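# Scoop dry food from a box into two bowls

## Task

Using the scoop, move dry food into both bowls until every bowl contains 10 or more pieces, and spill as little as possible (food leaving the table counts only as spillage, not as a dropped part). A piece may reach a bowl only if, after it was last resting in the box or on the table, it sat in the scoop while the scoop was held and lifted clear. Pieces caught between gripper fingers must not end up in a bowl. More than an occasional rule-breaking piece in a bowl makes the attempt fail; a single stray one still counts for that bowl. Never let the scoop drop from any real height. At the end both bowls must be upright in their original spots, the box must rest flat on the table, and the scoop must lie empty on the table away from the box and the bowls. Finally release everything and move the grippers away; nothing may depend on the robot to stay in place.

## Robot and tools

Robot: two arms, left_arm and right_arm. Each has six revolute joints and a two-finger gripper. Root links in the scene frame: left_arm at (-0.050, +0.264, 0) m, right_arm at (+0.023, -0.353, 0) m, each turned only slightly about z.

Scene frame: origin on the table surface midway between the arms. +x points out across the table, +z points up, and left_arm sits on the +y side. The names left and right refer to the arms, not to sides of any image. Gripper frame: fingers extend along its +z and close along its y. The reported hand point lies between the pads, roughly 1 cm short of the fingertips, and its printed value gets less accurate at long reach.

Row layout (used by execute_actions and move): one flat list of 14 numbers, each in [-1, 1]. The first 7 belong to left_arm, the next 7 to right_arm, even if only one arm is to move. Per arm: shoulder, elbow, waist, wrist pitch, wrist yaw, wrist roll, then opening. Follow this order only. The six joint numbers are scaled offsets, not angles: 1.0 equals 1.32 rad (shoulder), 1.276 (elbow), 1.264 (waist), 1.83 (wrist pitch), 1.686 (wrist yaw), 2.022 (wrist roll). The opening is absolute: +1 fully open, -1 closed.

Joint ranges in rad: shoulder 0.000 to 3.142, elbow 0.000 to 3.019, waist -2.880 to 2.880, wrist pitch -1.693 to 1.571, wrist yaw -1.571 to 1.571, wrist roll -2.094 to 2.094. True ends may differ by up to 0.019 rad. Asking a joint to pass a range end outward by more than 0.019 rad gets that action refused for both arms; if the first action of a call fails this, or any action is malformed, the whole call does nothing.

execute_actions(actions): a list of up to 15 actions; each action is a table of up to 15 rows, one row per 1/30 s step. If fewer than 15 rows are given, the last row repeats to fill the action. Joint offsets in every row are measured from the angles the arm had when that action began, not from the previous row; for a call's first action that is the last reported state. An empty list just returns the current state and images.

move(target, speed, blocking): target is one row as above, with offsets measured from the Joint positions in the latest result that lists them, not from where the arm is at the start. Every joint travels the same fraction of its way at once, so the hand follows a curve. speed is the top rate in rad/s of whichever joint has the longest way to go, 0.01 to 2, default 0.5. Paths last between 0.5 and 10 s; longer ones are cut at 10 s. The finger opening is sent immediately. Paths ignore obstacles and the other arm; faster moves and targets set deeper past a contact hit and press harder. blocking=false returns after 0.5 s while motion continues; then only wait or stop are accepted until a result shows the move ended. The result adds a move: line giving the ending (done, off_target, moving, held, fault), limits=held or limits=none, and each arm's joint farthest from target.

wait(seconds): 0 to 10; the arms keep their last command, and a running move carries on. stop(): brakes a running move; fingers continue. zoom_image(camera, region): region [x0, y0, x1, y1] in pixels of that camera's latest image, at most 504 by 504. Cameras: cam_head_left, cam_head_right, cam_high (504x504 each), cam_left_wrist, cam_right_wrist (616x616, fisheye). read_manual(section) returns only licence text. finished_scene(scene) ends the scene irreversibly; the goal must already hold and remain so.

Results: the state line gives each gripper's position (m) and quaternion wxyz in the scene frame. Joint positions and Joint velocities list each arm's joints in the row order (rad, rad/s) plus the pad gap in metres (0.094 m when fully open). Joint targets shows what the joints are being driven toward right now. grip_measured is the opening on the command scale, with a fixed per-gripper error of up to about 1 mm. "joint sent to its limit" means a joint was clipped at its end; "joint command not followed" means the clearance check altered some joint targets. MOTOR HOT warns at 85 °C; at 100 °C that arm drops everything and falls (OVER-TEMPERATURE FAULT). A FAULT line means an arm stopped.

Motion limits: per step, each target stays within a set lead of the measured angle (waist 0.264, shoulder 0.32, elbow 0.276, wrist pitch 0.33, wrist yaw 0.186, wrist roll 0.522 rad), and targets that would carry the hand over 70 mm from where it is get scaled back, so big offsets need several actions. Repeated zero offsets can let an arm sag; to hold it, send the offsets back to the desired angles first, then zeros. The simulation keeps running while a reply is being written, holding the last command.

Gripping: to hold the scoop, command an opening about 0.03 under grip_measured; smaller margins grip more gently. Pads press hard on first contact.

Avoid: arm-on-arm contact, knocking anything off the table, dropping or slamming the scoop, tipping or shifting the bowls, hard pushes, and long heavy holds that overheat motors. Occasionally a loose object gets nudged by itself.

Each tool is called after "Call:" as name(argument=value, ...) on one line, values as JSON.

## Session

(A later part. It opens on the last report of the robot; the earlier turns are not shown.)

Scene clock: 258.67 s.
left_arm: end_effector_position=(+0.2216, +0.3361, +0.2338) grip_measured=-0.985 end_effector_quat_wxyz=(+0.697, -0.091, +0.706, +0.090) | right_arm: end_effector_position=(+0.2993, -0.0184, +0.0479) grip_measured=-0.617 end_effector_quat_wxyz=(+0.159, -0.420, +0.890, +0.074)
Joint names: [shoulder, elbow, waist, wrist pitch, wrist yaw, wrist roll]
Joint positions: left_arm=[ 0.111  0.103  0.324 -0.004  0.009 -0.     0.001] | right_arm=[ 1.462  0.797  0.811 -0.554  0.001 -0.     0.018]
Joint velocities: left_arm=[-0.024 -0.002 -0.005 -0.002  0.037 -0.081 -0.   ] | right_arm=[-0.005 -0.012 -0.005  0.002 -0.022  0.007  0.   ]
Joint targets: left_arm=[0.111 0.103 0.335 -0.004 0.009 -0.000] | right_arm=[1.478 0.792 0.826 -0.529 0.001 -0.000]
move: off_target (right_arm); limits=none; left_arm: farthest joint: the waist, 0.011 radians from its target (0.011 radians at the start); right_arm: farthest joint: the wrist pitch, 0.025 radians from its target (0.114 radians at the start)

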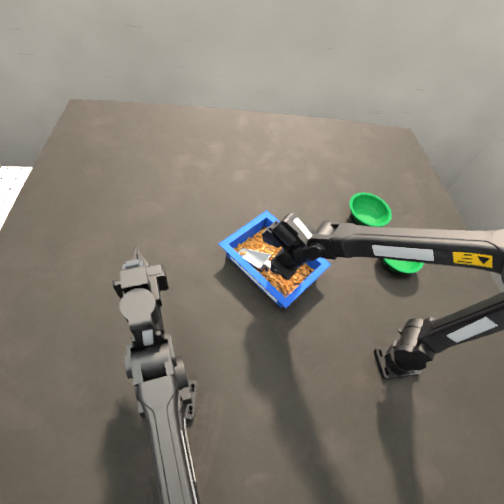

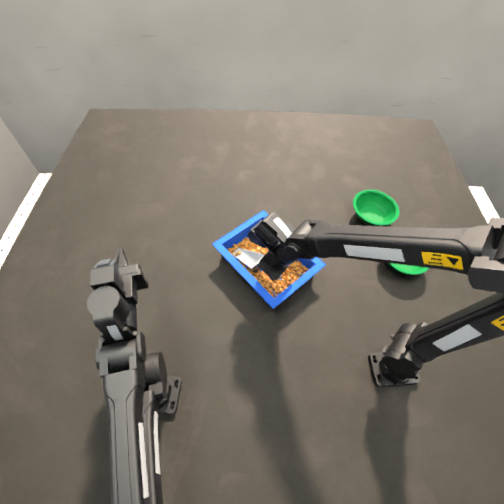

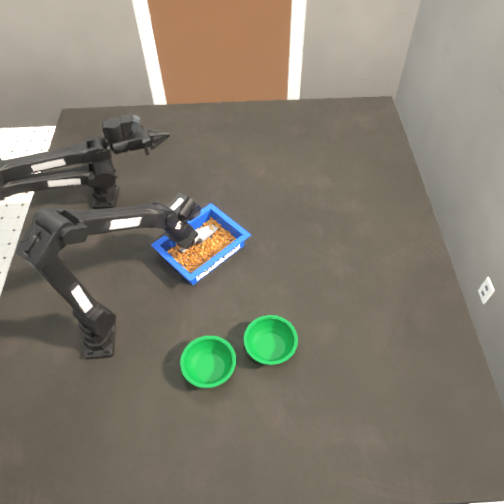

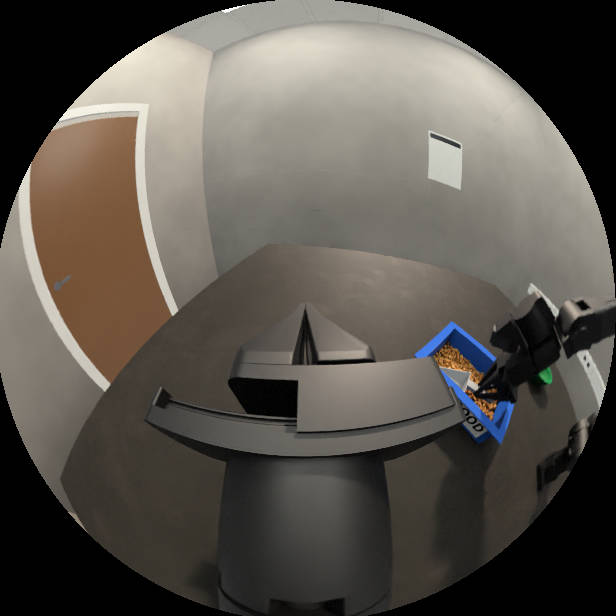

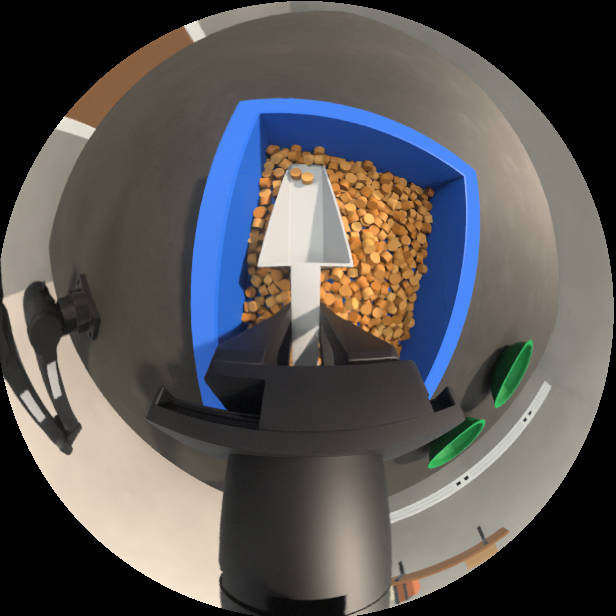

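Call:
move(target=[0,0,0.009,0,0,0,-1, -0.1419,0.1093,-0.0862,-0.3652,0,0,-0.65], speed=0.8)

Scene clock: 298.60 s.
left_arm: end_effector_position=(+0.2216, +0.3361, +0.2338) grip_measured=-0.985 end_effector_quat_wxyz=(+0.697, -0.091, +0.706, +0.090) | right_arm: end_effector_position=(+0.2544, -0.1216, +0.1252) grip_measured=-0.617 end_effector_quat_wxyz=(-0.006, -0.383, +0.924, -0.003)
Joint names: [shoulder, elbow, waist, wrist pitch, wrist yaw, wrist roll]
Joint positions: left_arm=[ 0.111  0.103  0.324 -0.004  0.009 -0.     0.001] | right_arm=[ 1.273  0.894  0.716 -1.205  0.001 -0.     0.018]
Joint velocities: left_arm=[-0.015 -0.002  0.005 -0.002 -0.125  0.007 -0.001] | right_arm=[ 0.005 -0.012 -0.015 -0.007 -0.022  0.007 -0.   ]
Joint targets: left_arm=[0.111 0.103 0.335 -0.004 0.009 -0.000] | right_arm=[1.275 0.937 0.702 -1.222 0.001 -0.000]
move: off_target (right_arm); limits=none; left_arm: farthest joint: the waist, 0.011 radians from its target (0.011 radians at the start); right_arm: farthest joint: the elbow, 0.043 radians from its target (0.139 radians at the start)

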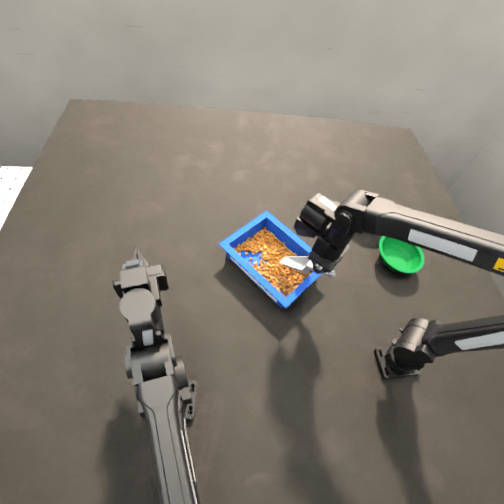

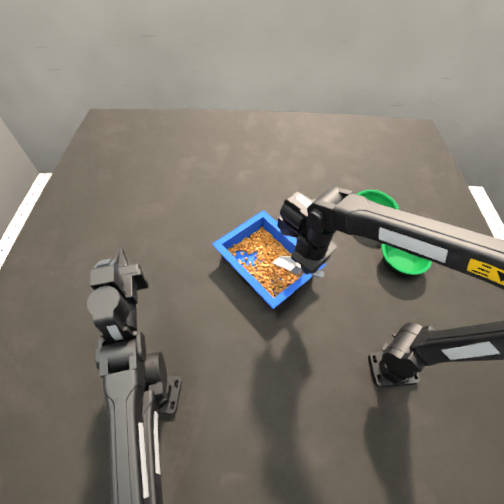

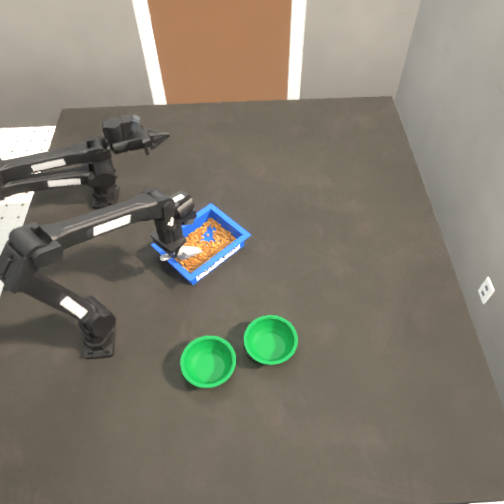

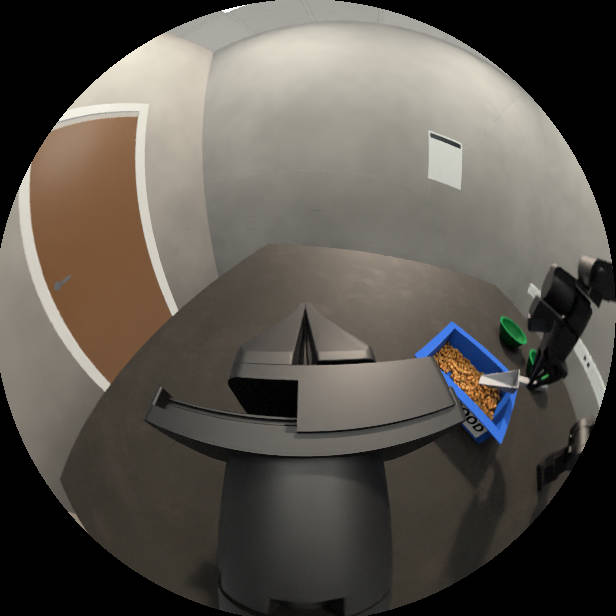

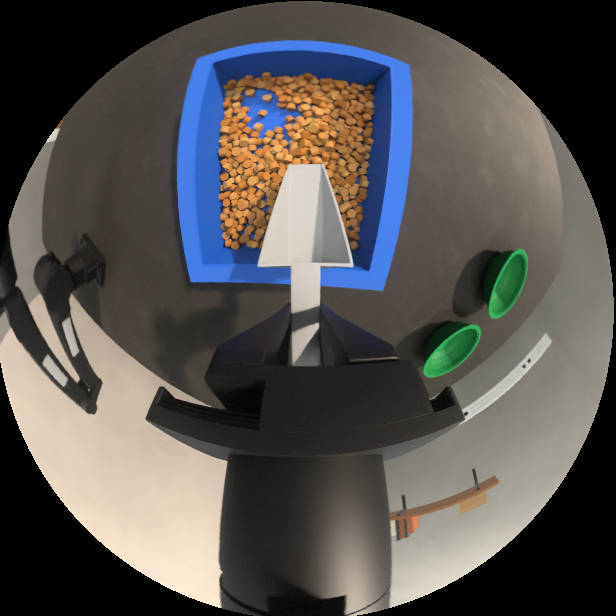

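Call:
zoom_image(camera="cam_right_wrist", region=[170, 30, 420, 300])

Region (170, 30, 420, 300) of cam_right_wrist's 616x616 image, scaled by 1.867, with more detail than that image has; it fills the left 467 columns of this view, and the rest is white.

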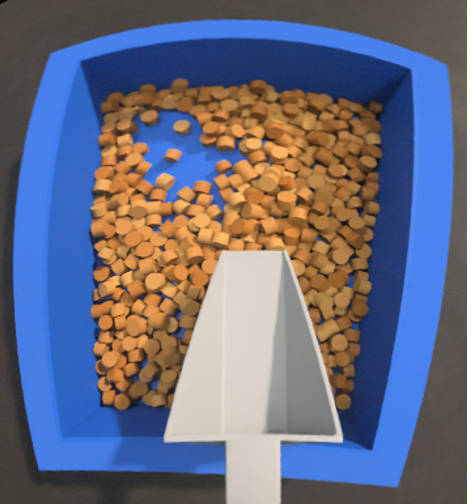

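Call:
move(target=[0,0,0.009,0,0,0,-1, 0.0397,-0.0463,-0.011,0.064,0,0,-0.65], speed=0.4)

Scene clock: 318.47 s.
left_arm: end_effector_position=(+0.2216, +0.3361, +0.2338) grip_measured=-0.985 end_effector_quat_wxyz=(+0.697, -0.091, +0.706, +0.090) | right_arm: end_effector_position=(+0.2560, -0.1200, +0.0936) grip_measured=-0.617 end_effector_quat_wxyz=(-0.003, -0.383, +0.924, -0.002)
Joint names: [shoulder, elbow, waist, wrist pitch, wrist yaw, wrist roll]
Joint positions: left_arm=[ 0.111  0.103  0.324 -0.004  0.009 -0.     0.001] | right_arm=[ 1.314  0.839  0.716 -1.103  0.001 -0.     0.018]
Joint velocities: left_arm=[ 0.005 -0.012 -0.005 -0.012  0.007  0.051 -0.   ] | right_arm=[-0.015  0.002 -0.005 -0.007 -0.007 -0.007 -0.001]
Joint targets: left_arm=[0.111 0.103 0.335 -0.004 0.009 -0.000] | right_arm=[1.325 0.834 0.702 -1.088 0.001 -0.000]
move: done; limits=none; left_arm: farthest joint: the waist, 0.011 radians from its target (0.011 radians at the start); right_arm: farthest joint: the wrist pitch, 0.015 radians from its target (0.117 radians at the start)

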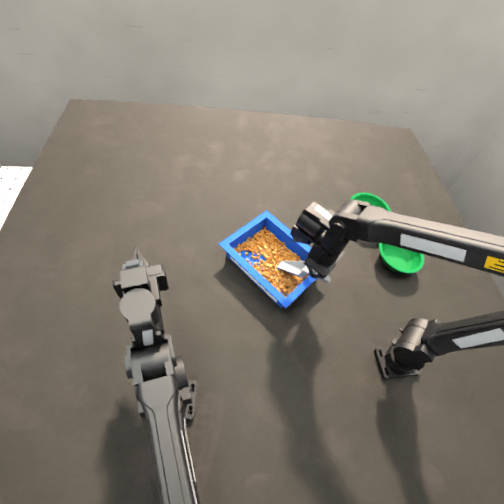

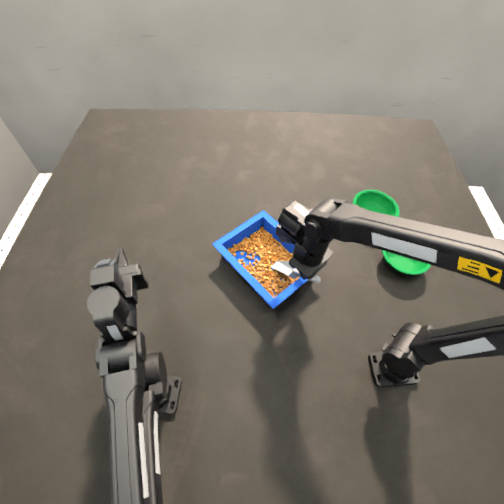

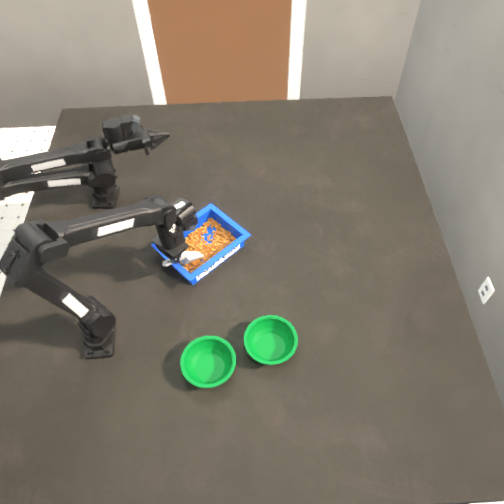

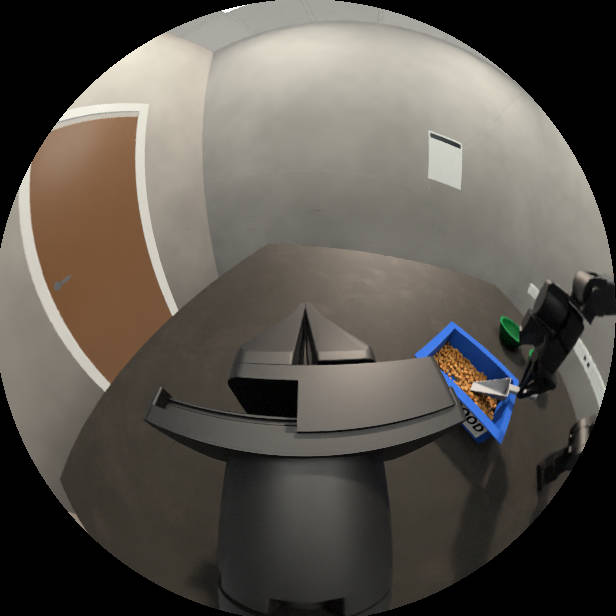

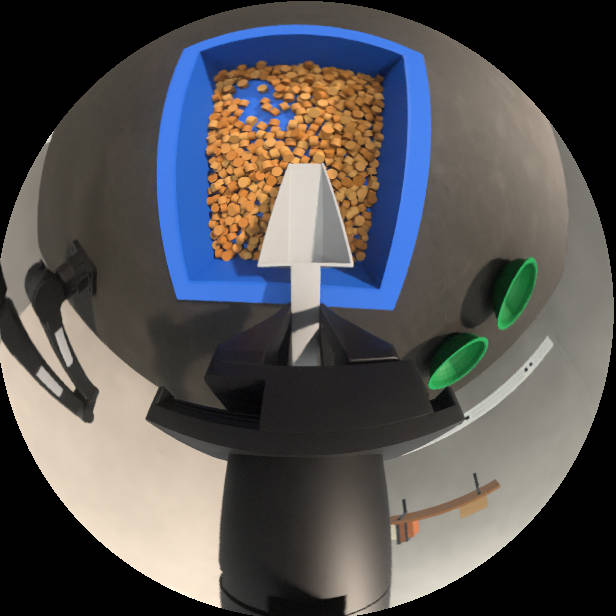

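Call:
move(target=[0,0,0.009,0,0,0,-1, 0.0489,-0.0302,-0.011,0.1587,0,0,-0.65], speed=0.7)

Call:
zoom_image(camera="cam_right_wrist", region=[200, 50, 420, 320])

Scene clock: 322.57 s.
left_arm: end_effector_position=(+0.2216, +0.3361, +0.2338) grip_measured=-0.985 end_effector_quat_wxyz=(+0.697, -0.091, +0.706, +0.090) | right_arm: end_effector_position=(+0.2912, -0.0847, +0.0709) grip_measured=-0.617 end_effector_quat_wxyz=(+0.083, -0.382, +0.920, +0.034)
Joint names: [shoulder, elbow, waist, wrist pitch, wrist yaw, wrist roll]
Joint positions: left_arm=[ 0.111  0.103  0.324 -0.004  0.009 -0.     0.001] | right_arm=[ 1.365  0.807  0.716 -0.832  0.001 -0.     0.018]
Joint velocities: left_arm=[ 0.005  0.012  0.005  0.002  0.022  0.007 -0.   ] | right_arm=[-0.005 -0.012 -0.005 -0.007 -0.066  0.051 -0.001]
Joint targets: left_arm=[0.111 0.103 0.335 -0.004 0.009 -0.000] | right_arm=[1.379 0.801 0.702 -0.813 0.001 -0.000]
move: done; limits=none; left_arm: farthest joint: the waist, 0.011 radians from its target (0.011 radians at the start); right_arm: farthest joint: the wrist pitch, 0.019 radians from its target (0.291 radians at the start)

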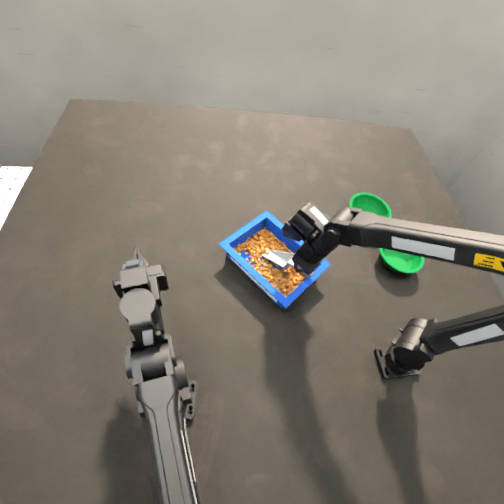

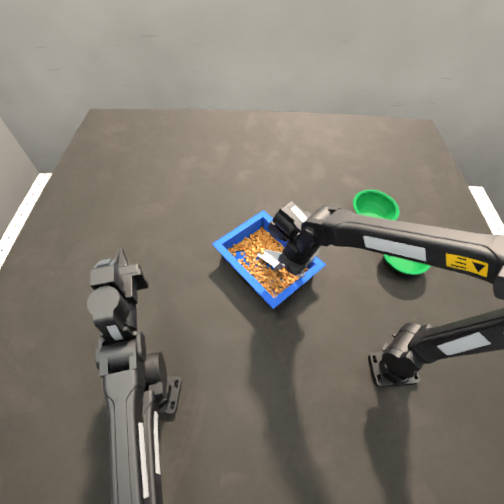

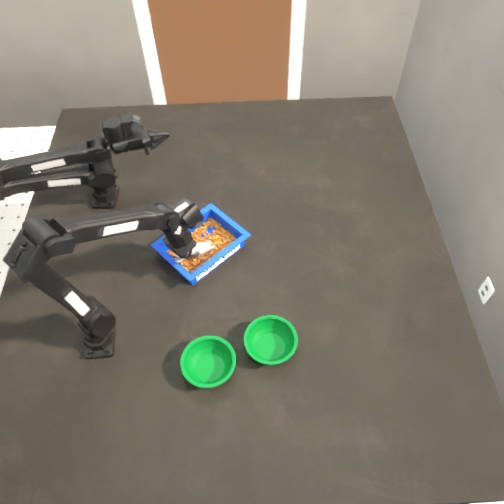

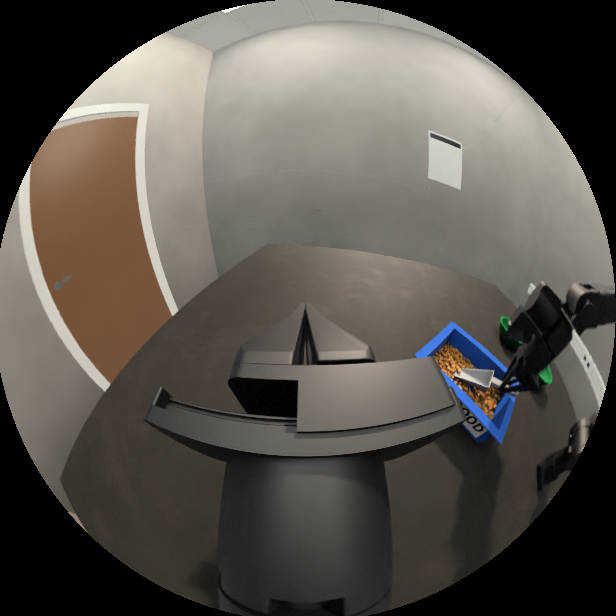

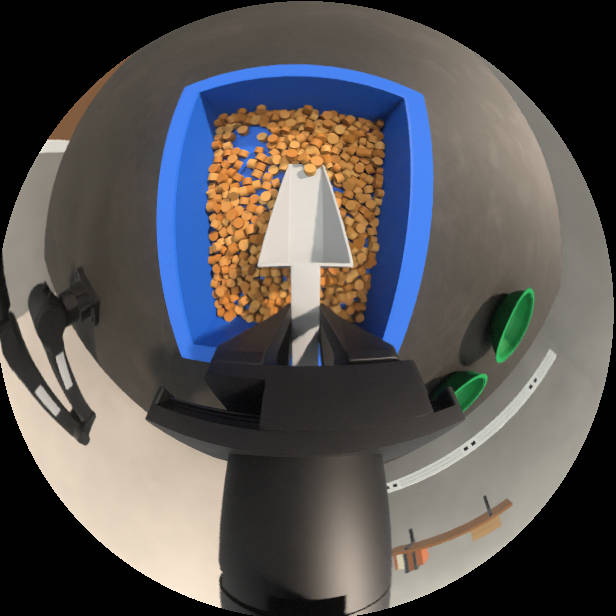

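Region (200, 50, 420, 320) of cam_right_wrist's 616x616 image, scaled by 1.867, with more detail than that image has; it fills the left 411 columns of this view, and the rest is white.

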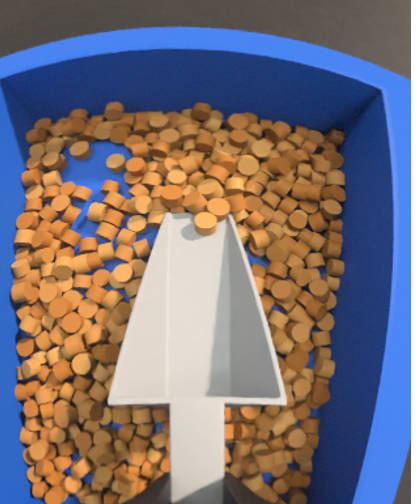

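Call:
move(target=[0,0,0.009,0,0,0,-1, 0.0886,-0.0118,-0.011,0.165,0,0,-0.65], speed=0.7)

Call:
zoom_image(camera="cam_right_wrist", region=[210, 80, 410, 310])

Scene clock: 326.43 s.
left_arm: end_effector_position=(+0.2216, +0.3361, +0.2338) grip_measured=-0.985 end_effector_quat_wxyz=(+0.697, -0.091, +0.706, +0.090) | right_arm: end_effector_position=(+0.3308, -0.0451, +0.0483) grip_measured=-0.617 end_effector_quat_wxyz=(+0.163, -0.377, +0.909, +0.067)
Joint names: [shoulder, elbow, waist, wrist pitch, wrist yaw, wrist roll]
Joint positions: left_arm=[ 0.111  0.103  0.324 -0.004  0.009 -0.     0.001] | right_arm=[ 1.464  0.8    0.716 -0.552  0.001 -0.     0.018]
Joint velocities: left_arm=[ 0.005 -0.012  0.005 -0.012  0.007  0.022 -0.001] | right_arm=[-0.005  0.007 -0.015 -0.022  0.037  0.007 -0.001]
Joint targets: left_arm=[0.111 0.103 0.335 -0.004 0.009 -0.000] | right_arm=[1.482 0.792 0.702 -0.530 0.001 -0.000]
move: off_target (right_arm); limits=none; left_arm: farthest joint: the waist, 0.011 radians from its target (0.011 radians at the start); right_arm: farthest joint: the wrist pitch, 0.022 radians from its target (0.302 radians at the start)

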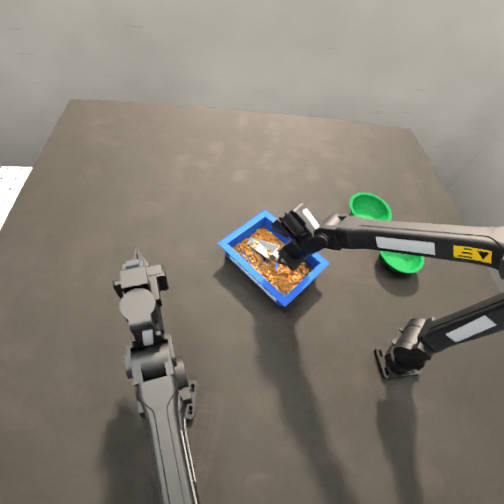

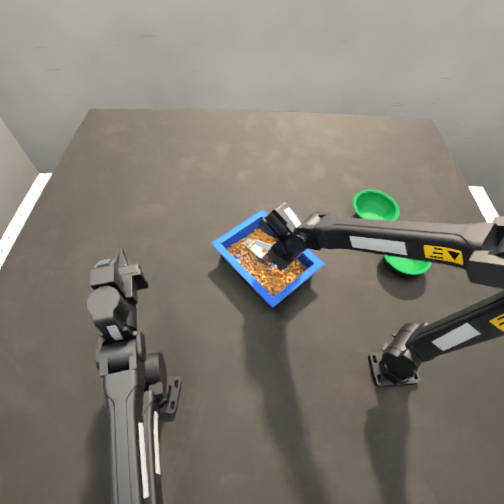

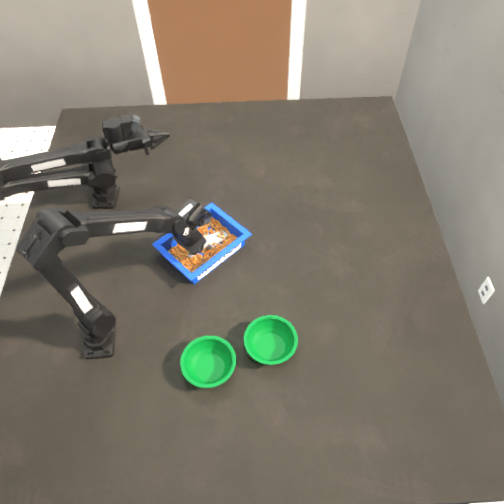

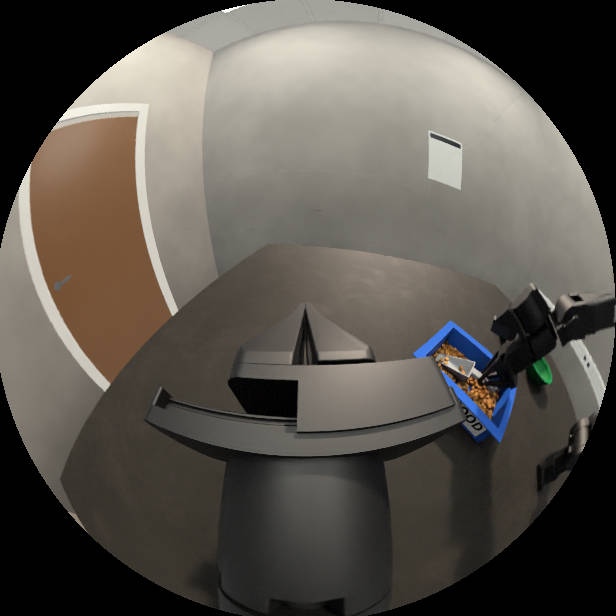

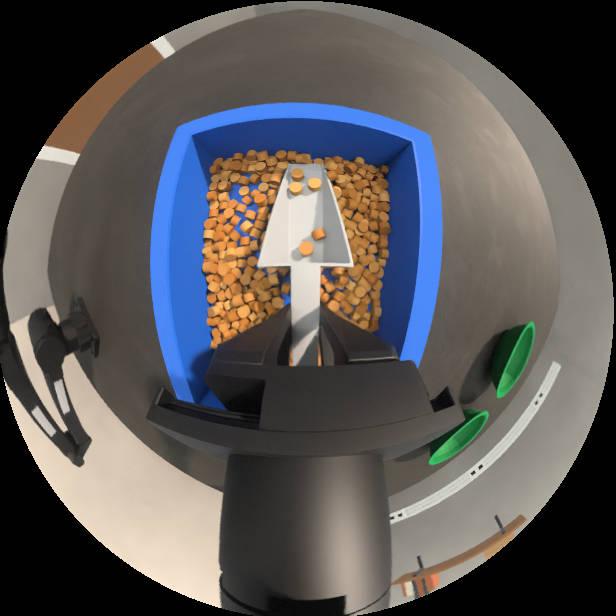

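Region (210, 80, 410, 310) of cam_right_wrist's 616x616 image, scaled by 2.191, with more detail than that image has; it fills the left 438 columns of this view, and the rest is white.

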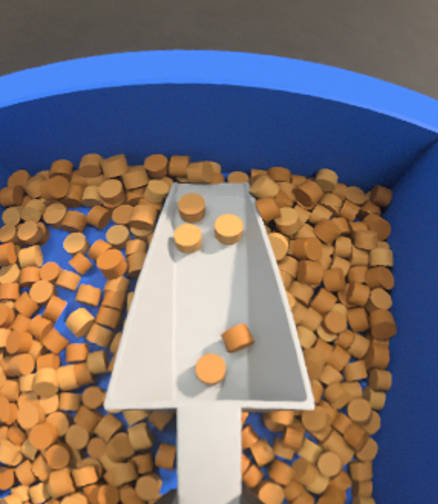

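Call:
move(target=[0,0,0.009,0,0,0,-1, -0.1222,0.1144,-0.0538,-0.355,0,0,-0.65], speed=0.9)

Scene clock: 381.63 s.
left_arm: end_effector_position=(+0.2216, +0.3361, +0.2338) grip_measured=-0.985 end_effector_quat_wxyz=(+0.697, -0.091, +0.706, +0.090) | right_arm: end_effector_position=(+0.2725, -0.1285, +0.1197) grip_measured=-0.617 end_effector_quat_wxyz=(-0.005, -0.359, +0.933, -0.002)
Joint names: [shoulder, elbow, waist, wrist pitch, wrist yaw, wrist roll]
Joint positions: left_arm=[ 0.111  0.103  0.324 -0.004  0.009 -0.     0.001] | right_arm=[ 1.301  0.903  0.663 -1.184  0.001 -0.     0.018]
Joint velocities: left_arm=[-0.015 -0.017 -0.005 -0.002  0.037  0.022 -0.   ] | right_arm=[-0.005 -0.002 -0.015  0.007  0.081 -0.037 -0.001]
Joint targets: left_arm=[0.111 0.103 0.335 -0.004 0.009 -0.000] | right_arm=[1.302 0.946 0.648 -1.202 0.001 -0.000]
move: off_target (right_arm); limits=none; left_arm: farthest joint: the waist, 0.011 radians from its target (0.011 radians at the start); right_arm: farthest joint: the elbow, 0.043 radians from its target (0.146 radians at the start)

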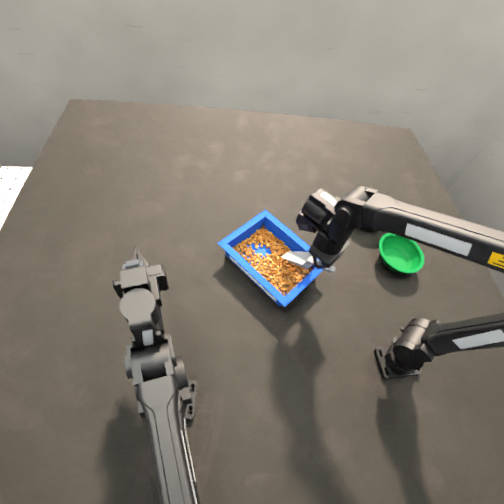

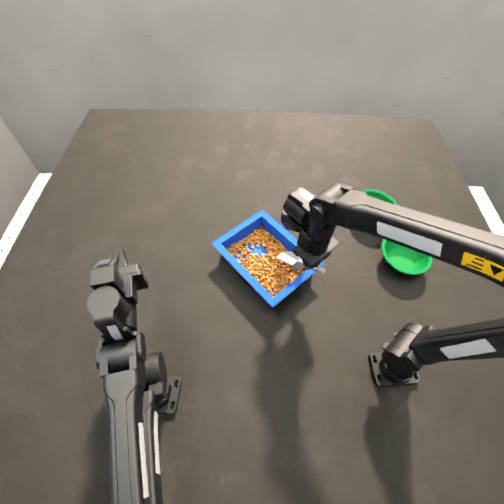

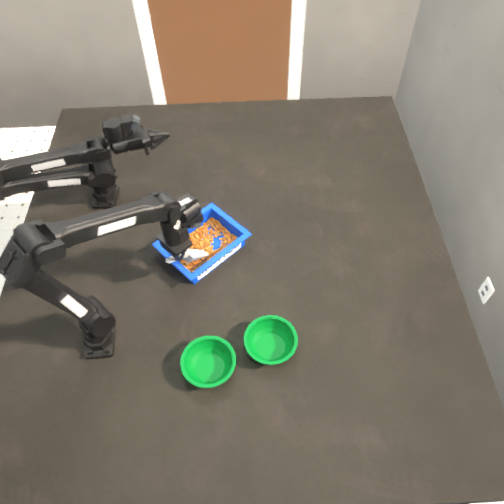

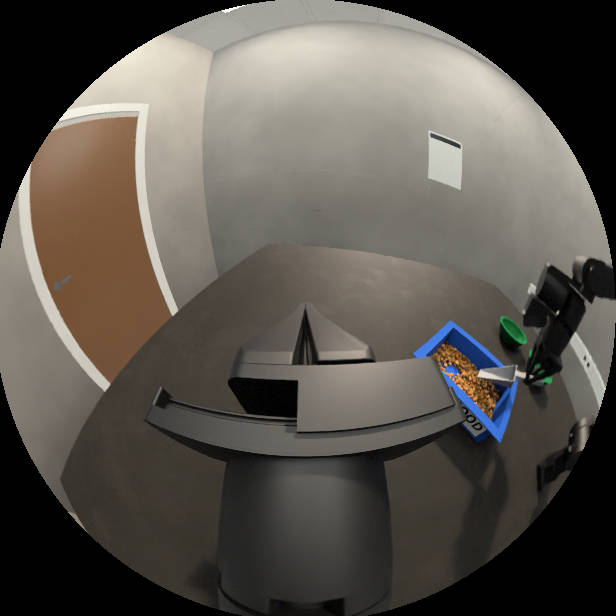

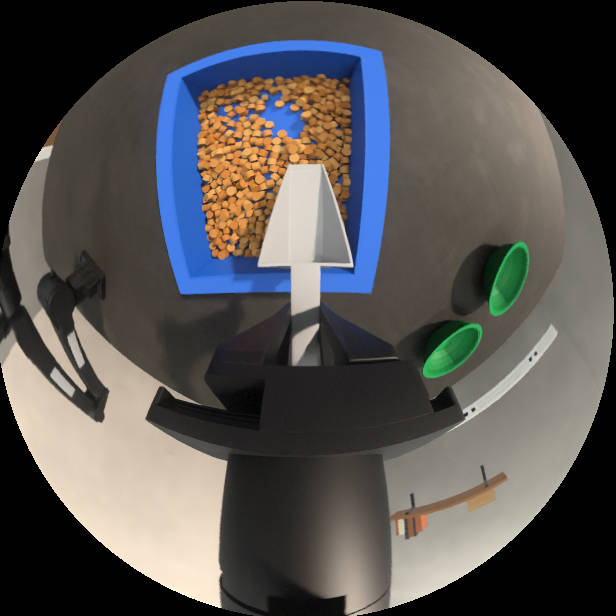

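Call:
zoom_image(camera="cam_right_wrist", region=[150, 30, 410, 310])

Region (150, 30, 410, 310) of cam_right_wrist's 616x616 image, scaled by 1.800, with more detail than that image has; it fills the left 468 columns of this view, and the rest is white.

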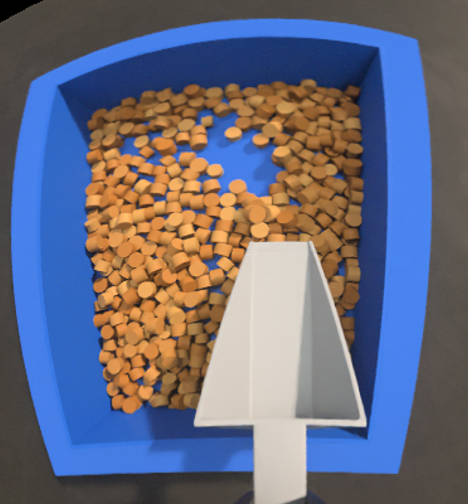

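Call:
move(target=[0,0,0.009,0,0,0,-1, 0.0422,-0.0449,-0.012,0.0604,0,0,-0.65], speed=0.4)

Scene clock: 394.40 s.
left_arm: end_effector_position=(+0.2216, +0.3361, +0.2338) grip_measured=-0.985 end_effector_quat_wxyz=(+0.697, -0.091, +0.706, +0.090) | right_arm: end_effector_position=(+0.2752, -0.1260, +0.0913) grip_measured=-0.617 end_effector_quat_wxyz=(-0.000, -0.359, +0.933, -0.001)
Joint names: [shoulder, elbow, waist, wrist pitch, wrist yaw, wrist roll]
Joint positions: left_arm=[ 0.111  0.103  0.324 -0.004  0.009 -0.     0.001] | right_arm=[ 1.34   0.856  0.663 -1.088  0.001 -0.     0.018]
Joint velocities: left_arm=[-0.015 -0.007 -0.015  0.007  0.007 -0.051  0.001] | right_arm=[-0.005 -0.002 -0.024 -0.017  0.051 -0.022  0.001]
Joint targets: left_arm=[0.111 0.103 0.335 -0.004 0.009 -0.000] | right_arm=[1.357 0.845 0.648 -1.074 0.001 -0.000]
move: done; limits=none; left_arm: farthest joint: the waist, 0.011 radians from its target (0.011 radians at the start); right_arm: farthest joint: the shoulder, 0.017 radians from its target (0.056 radians at the start)

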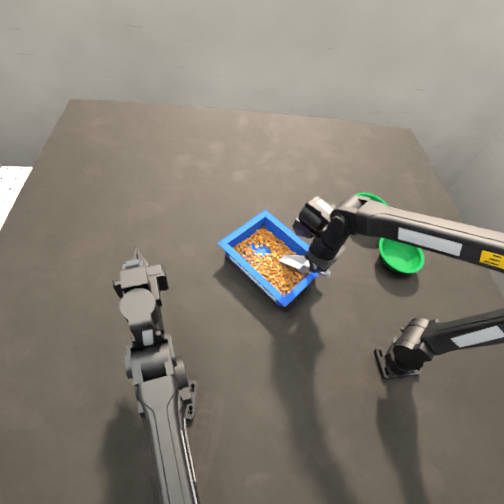

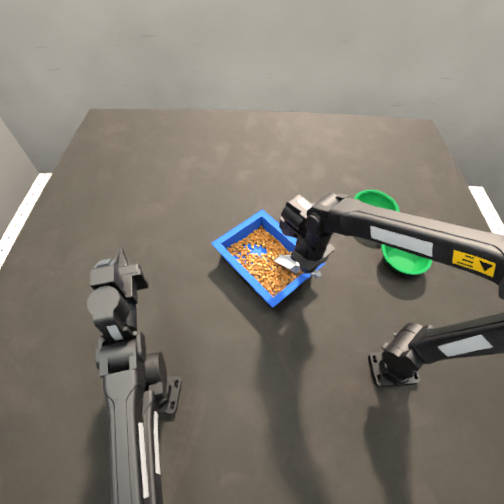

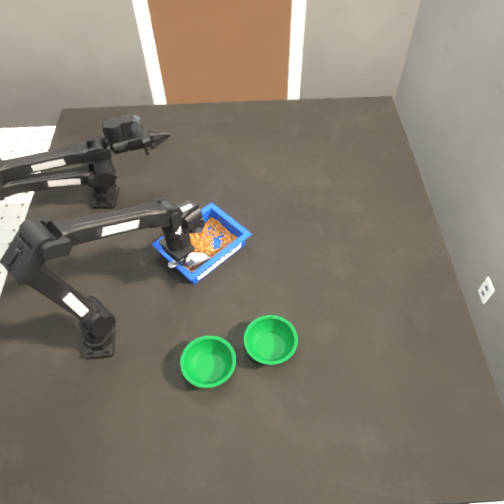

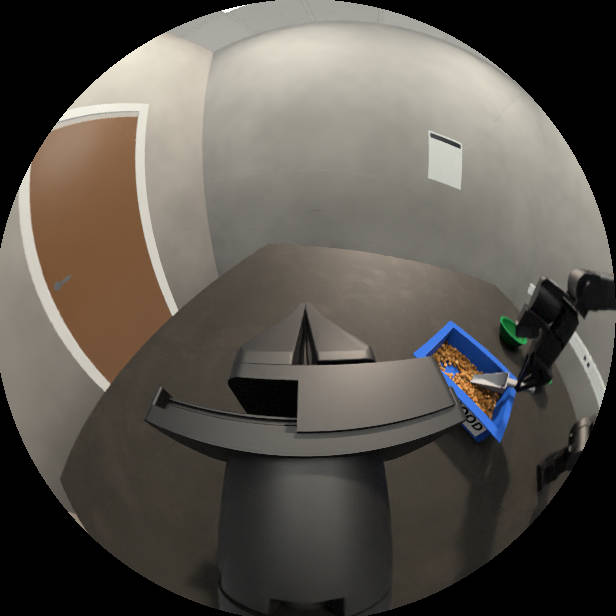

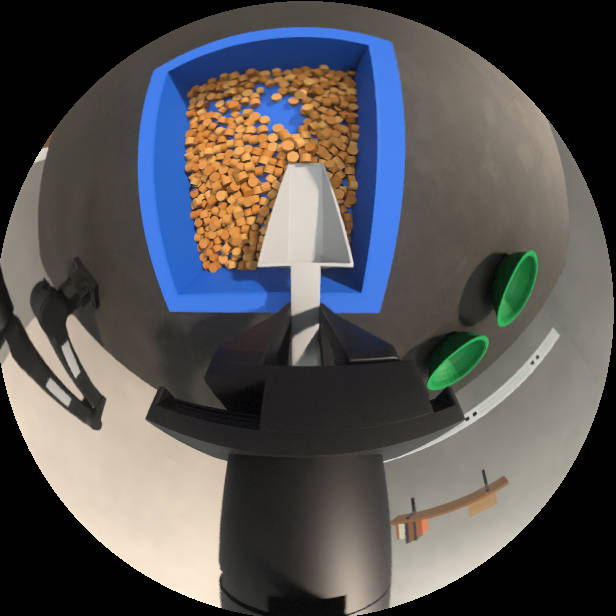

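Call:
move(target=[0,0,0.009,0,0,0,-1, 0.0462,-0.0397,-0.012,0.159,0,0,-0.65], speed=0.6)

Call:
zoom_image(camera="cam_right_wrist", region=[190, 50, 410, 320])

Scene clock: 401.60 s.
left_arm: end_effector_position=(+0.2216, +0.3361, +0.2338) grip_measured=-0.985 end_effector_quat_wxyz=(+0.697, -0.091, +0.706, +0.090) | right_arm: end_effector_position=(+0.3073, -0.0971, +0.0649) grip_measured=-0.617 end_effector_quat_wxyz=(+0.082, -0.357, +0.930, +0.031)
Joint names: [shoulder, elbow, waist, wrist pitch, wrist yaw, wrist roll]
Joint positions: left_arm=[ 0.111  0.103  0.324 -0.004  0.009 -0.     0.001] | right_arm=[ 1.387  0.81   0.663 -0.819  0.001 -0.     0.018]
Joint velocities: left_arm=[ 0.005  0.002 -0.005 -0.012 -0.037 -0.051 -0.   ] | right_arm=[-0.005  0.012 -0.034 -0.002 -0.095 -0.037  0.   ]
Joint targets: left_arm=[0.111 0.103 0.335 -0.004 0.009 -0.000] | right_arm=[1.400 0.806 0.648 -0.797 0.001 -0.000]
move: off_target (right_arm); limits=none; left_arm: farthest joint: the waist, 0.011 radians from its target (0.011 radians at the start); right_arm: farthest joint: the wrist pitch, 0.022 radians from its target (0.291 radians at the start)

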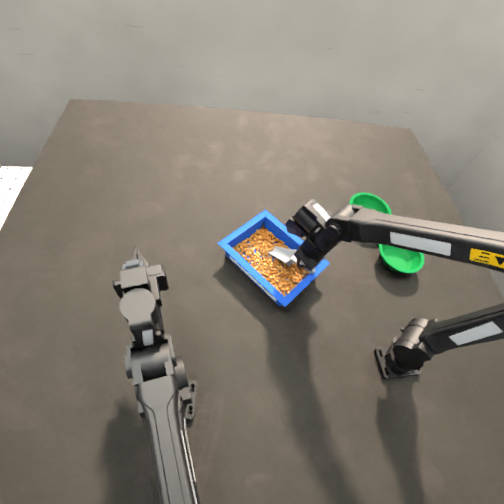

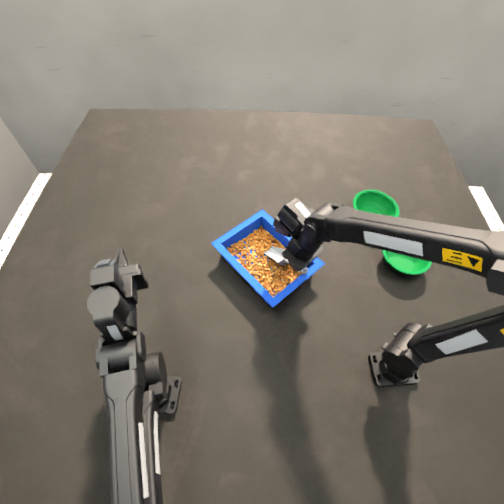

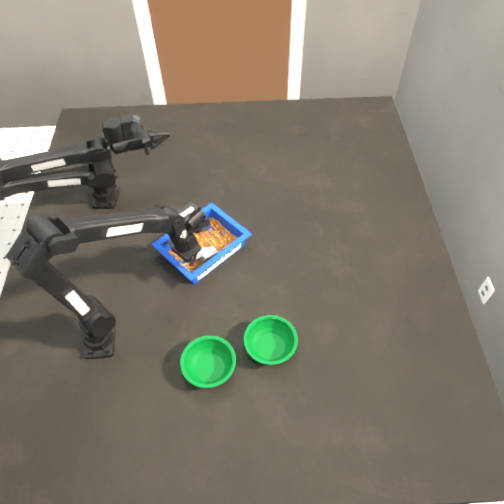

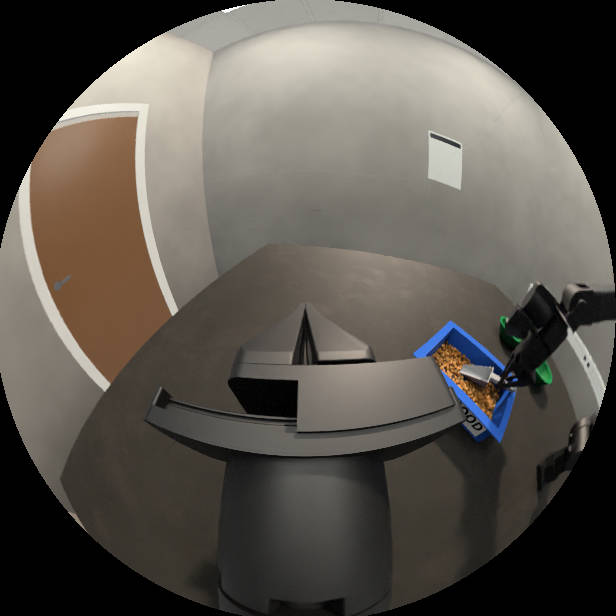

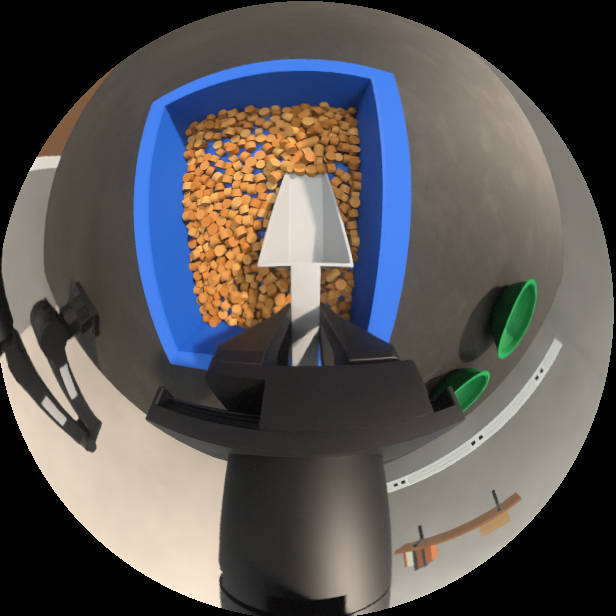

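Region (190, 50, 410, 320) of cam_right_wrist's 616x616 image, scaled by 1.867, with more detail than that image has; it fills the left 411 columns of this view, and the rest is white.

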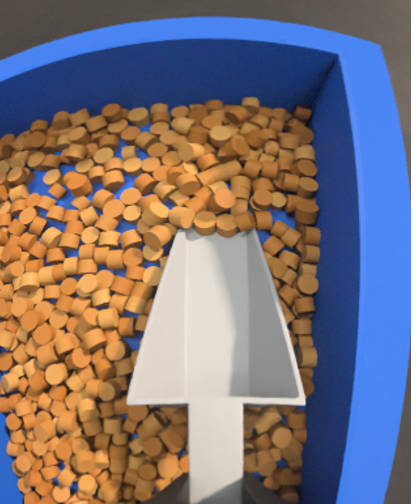

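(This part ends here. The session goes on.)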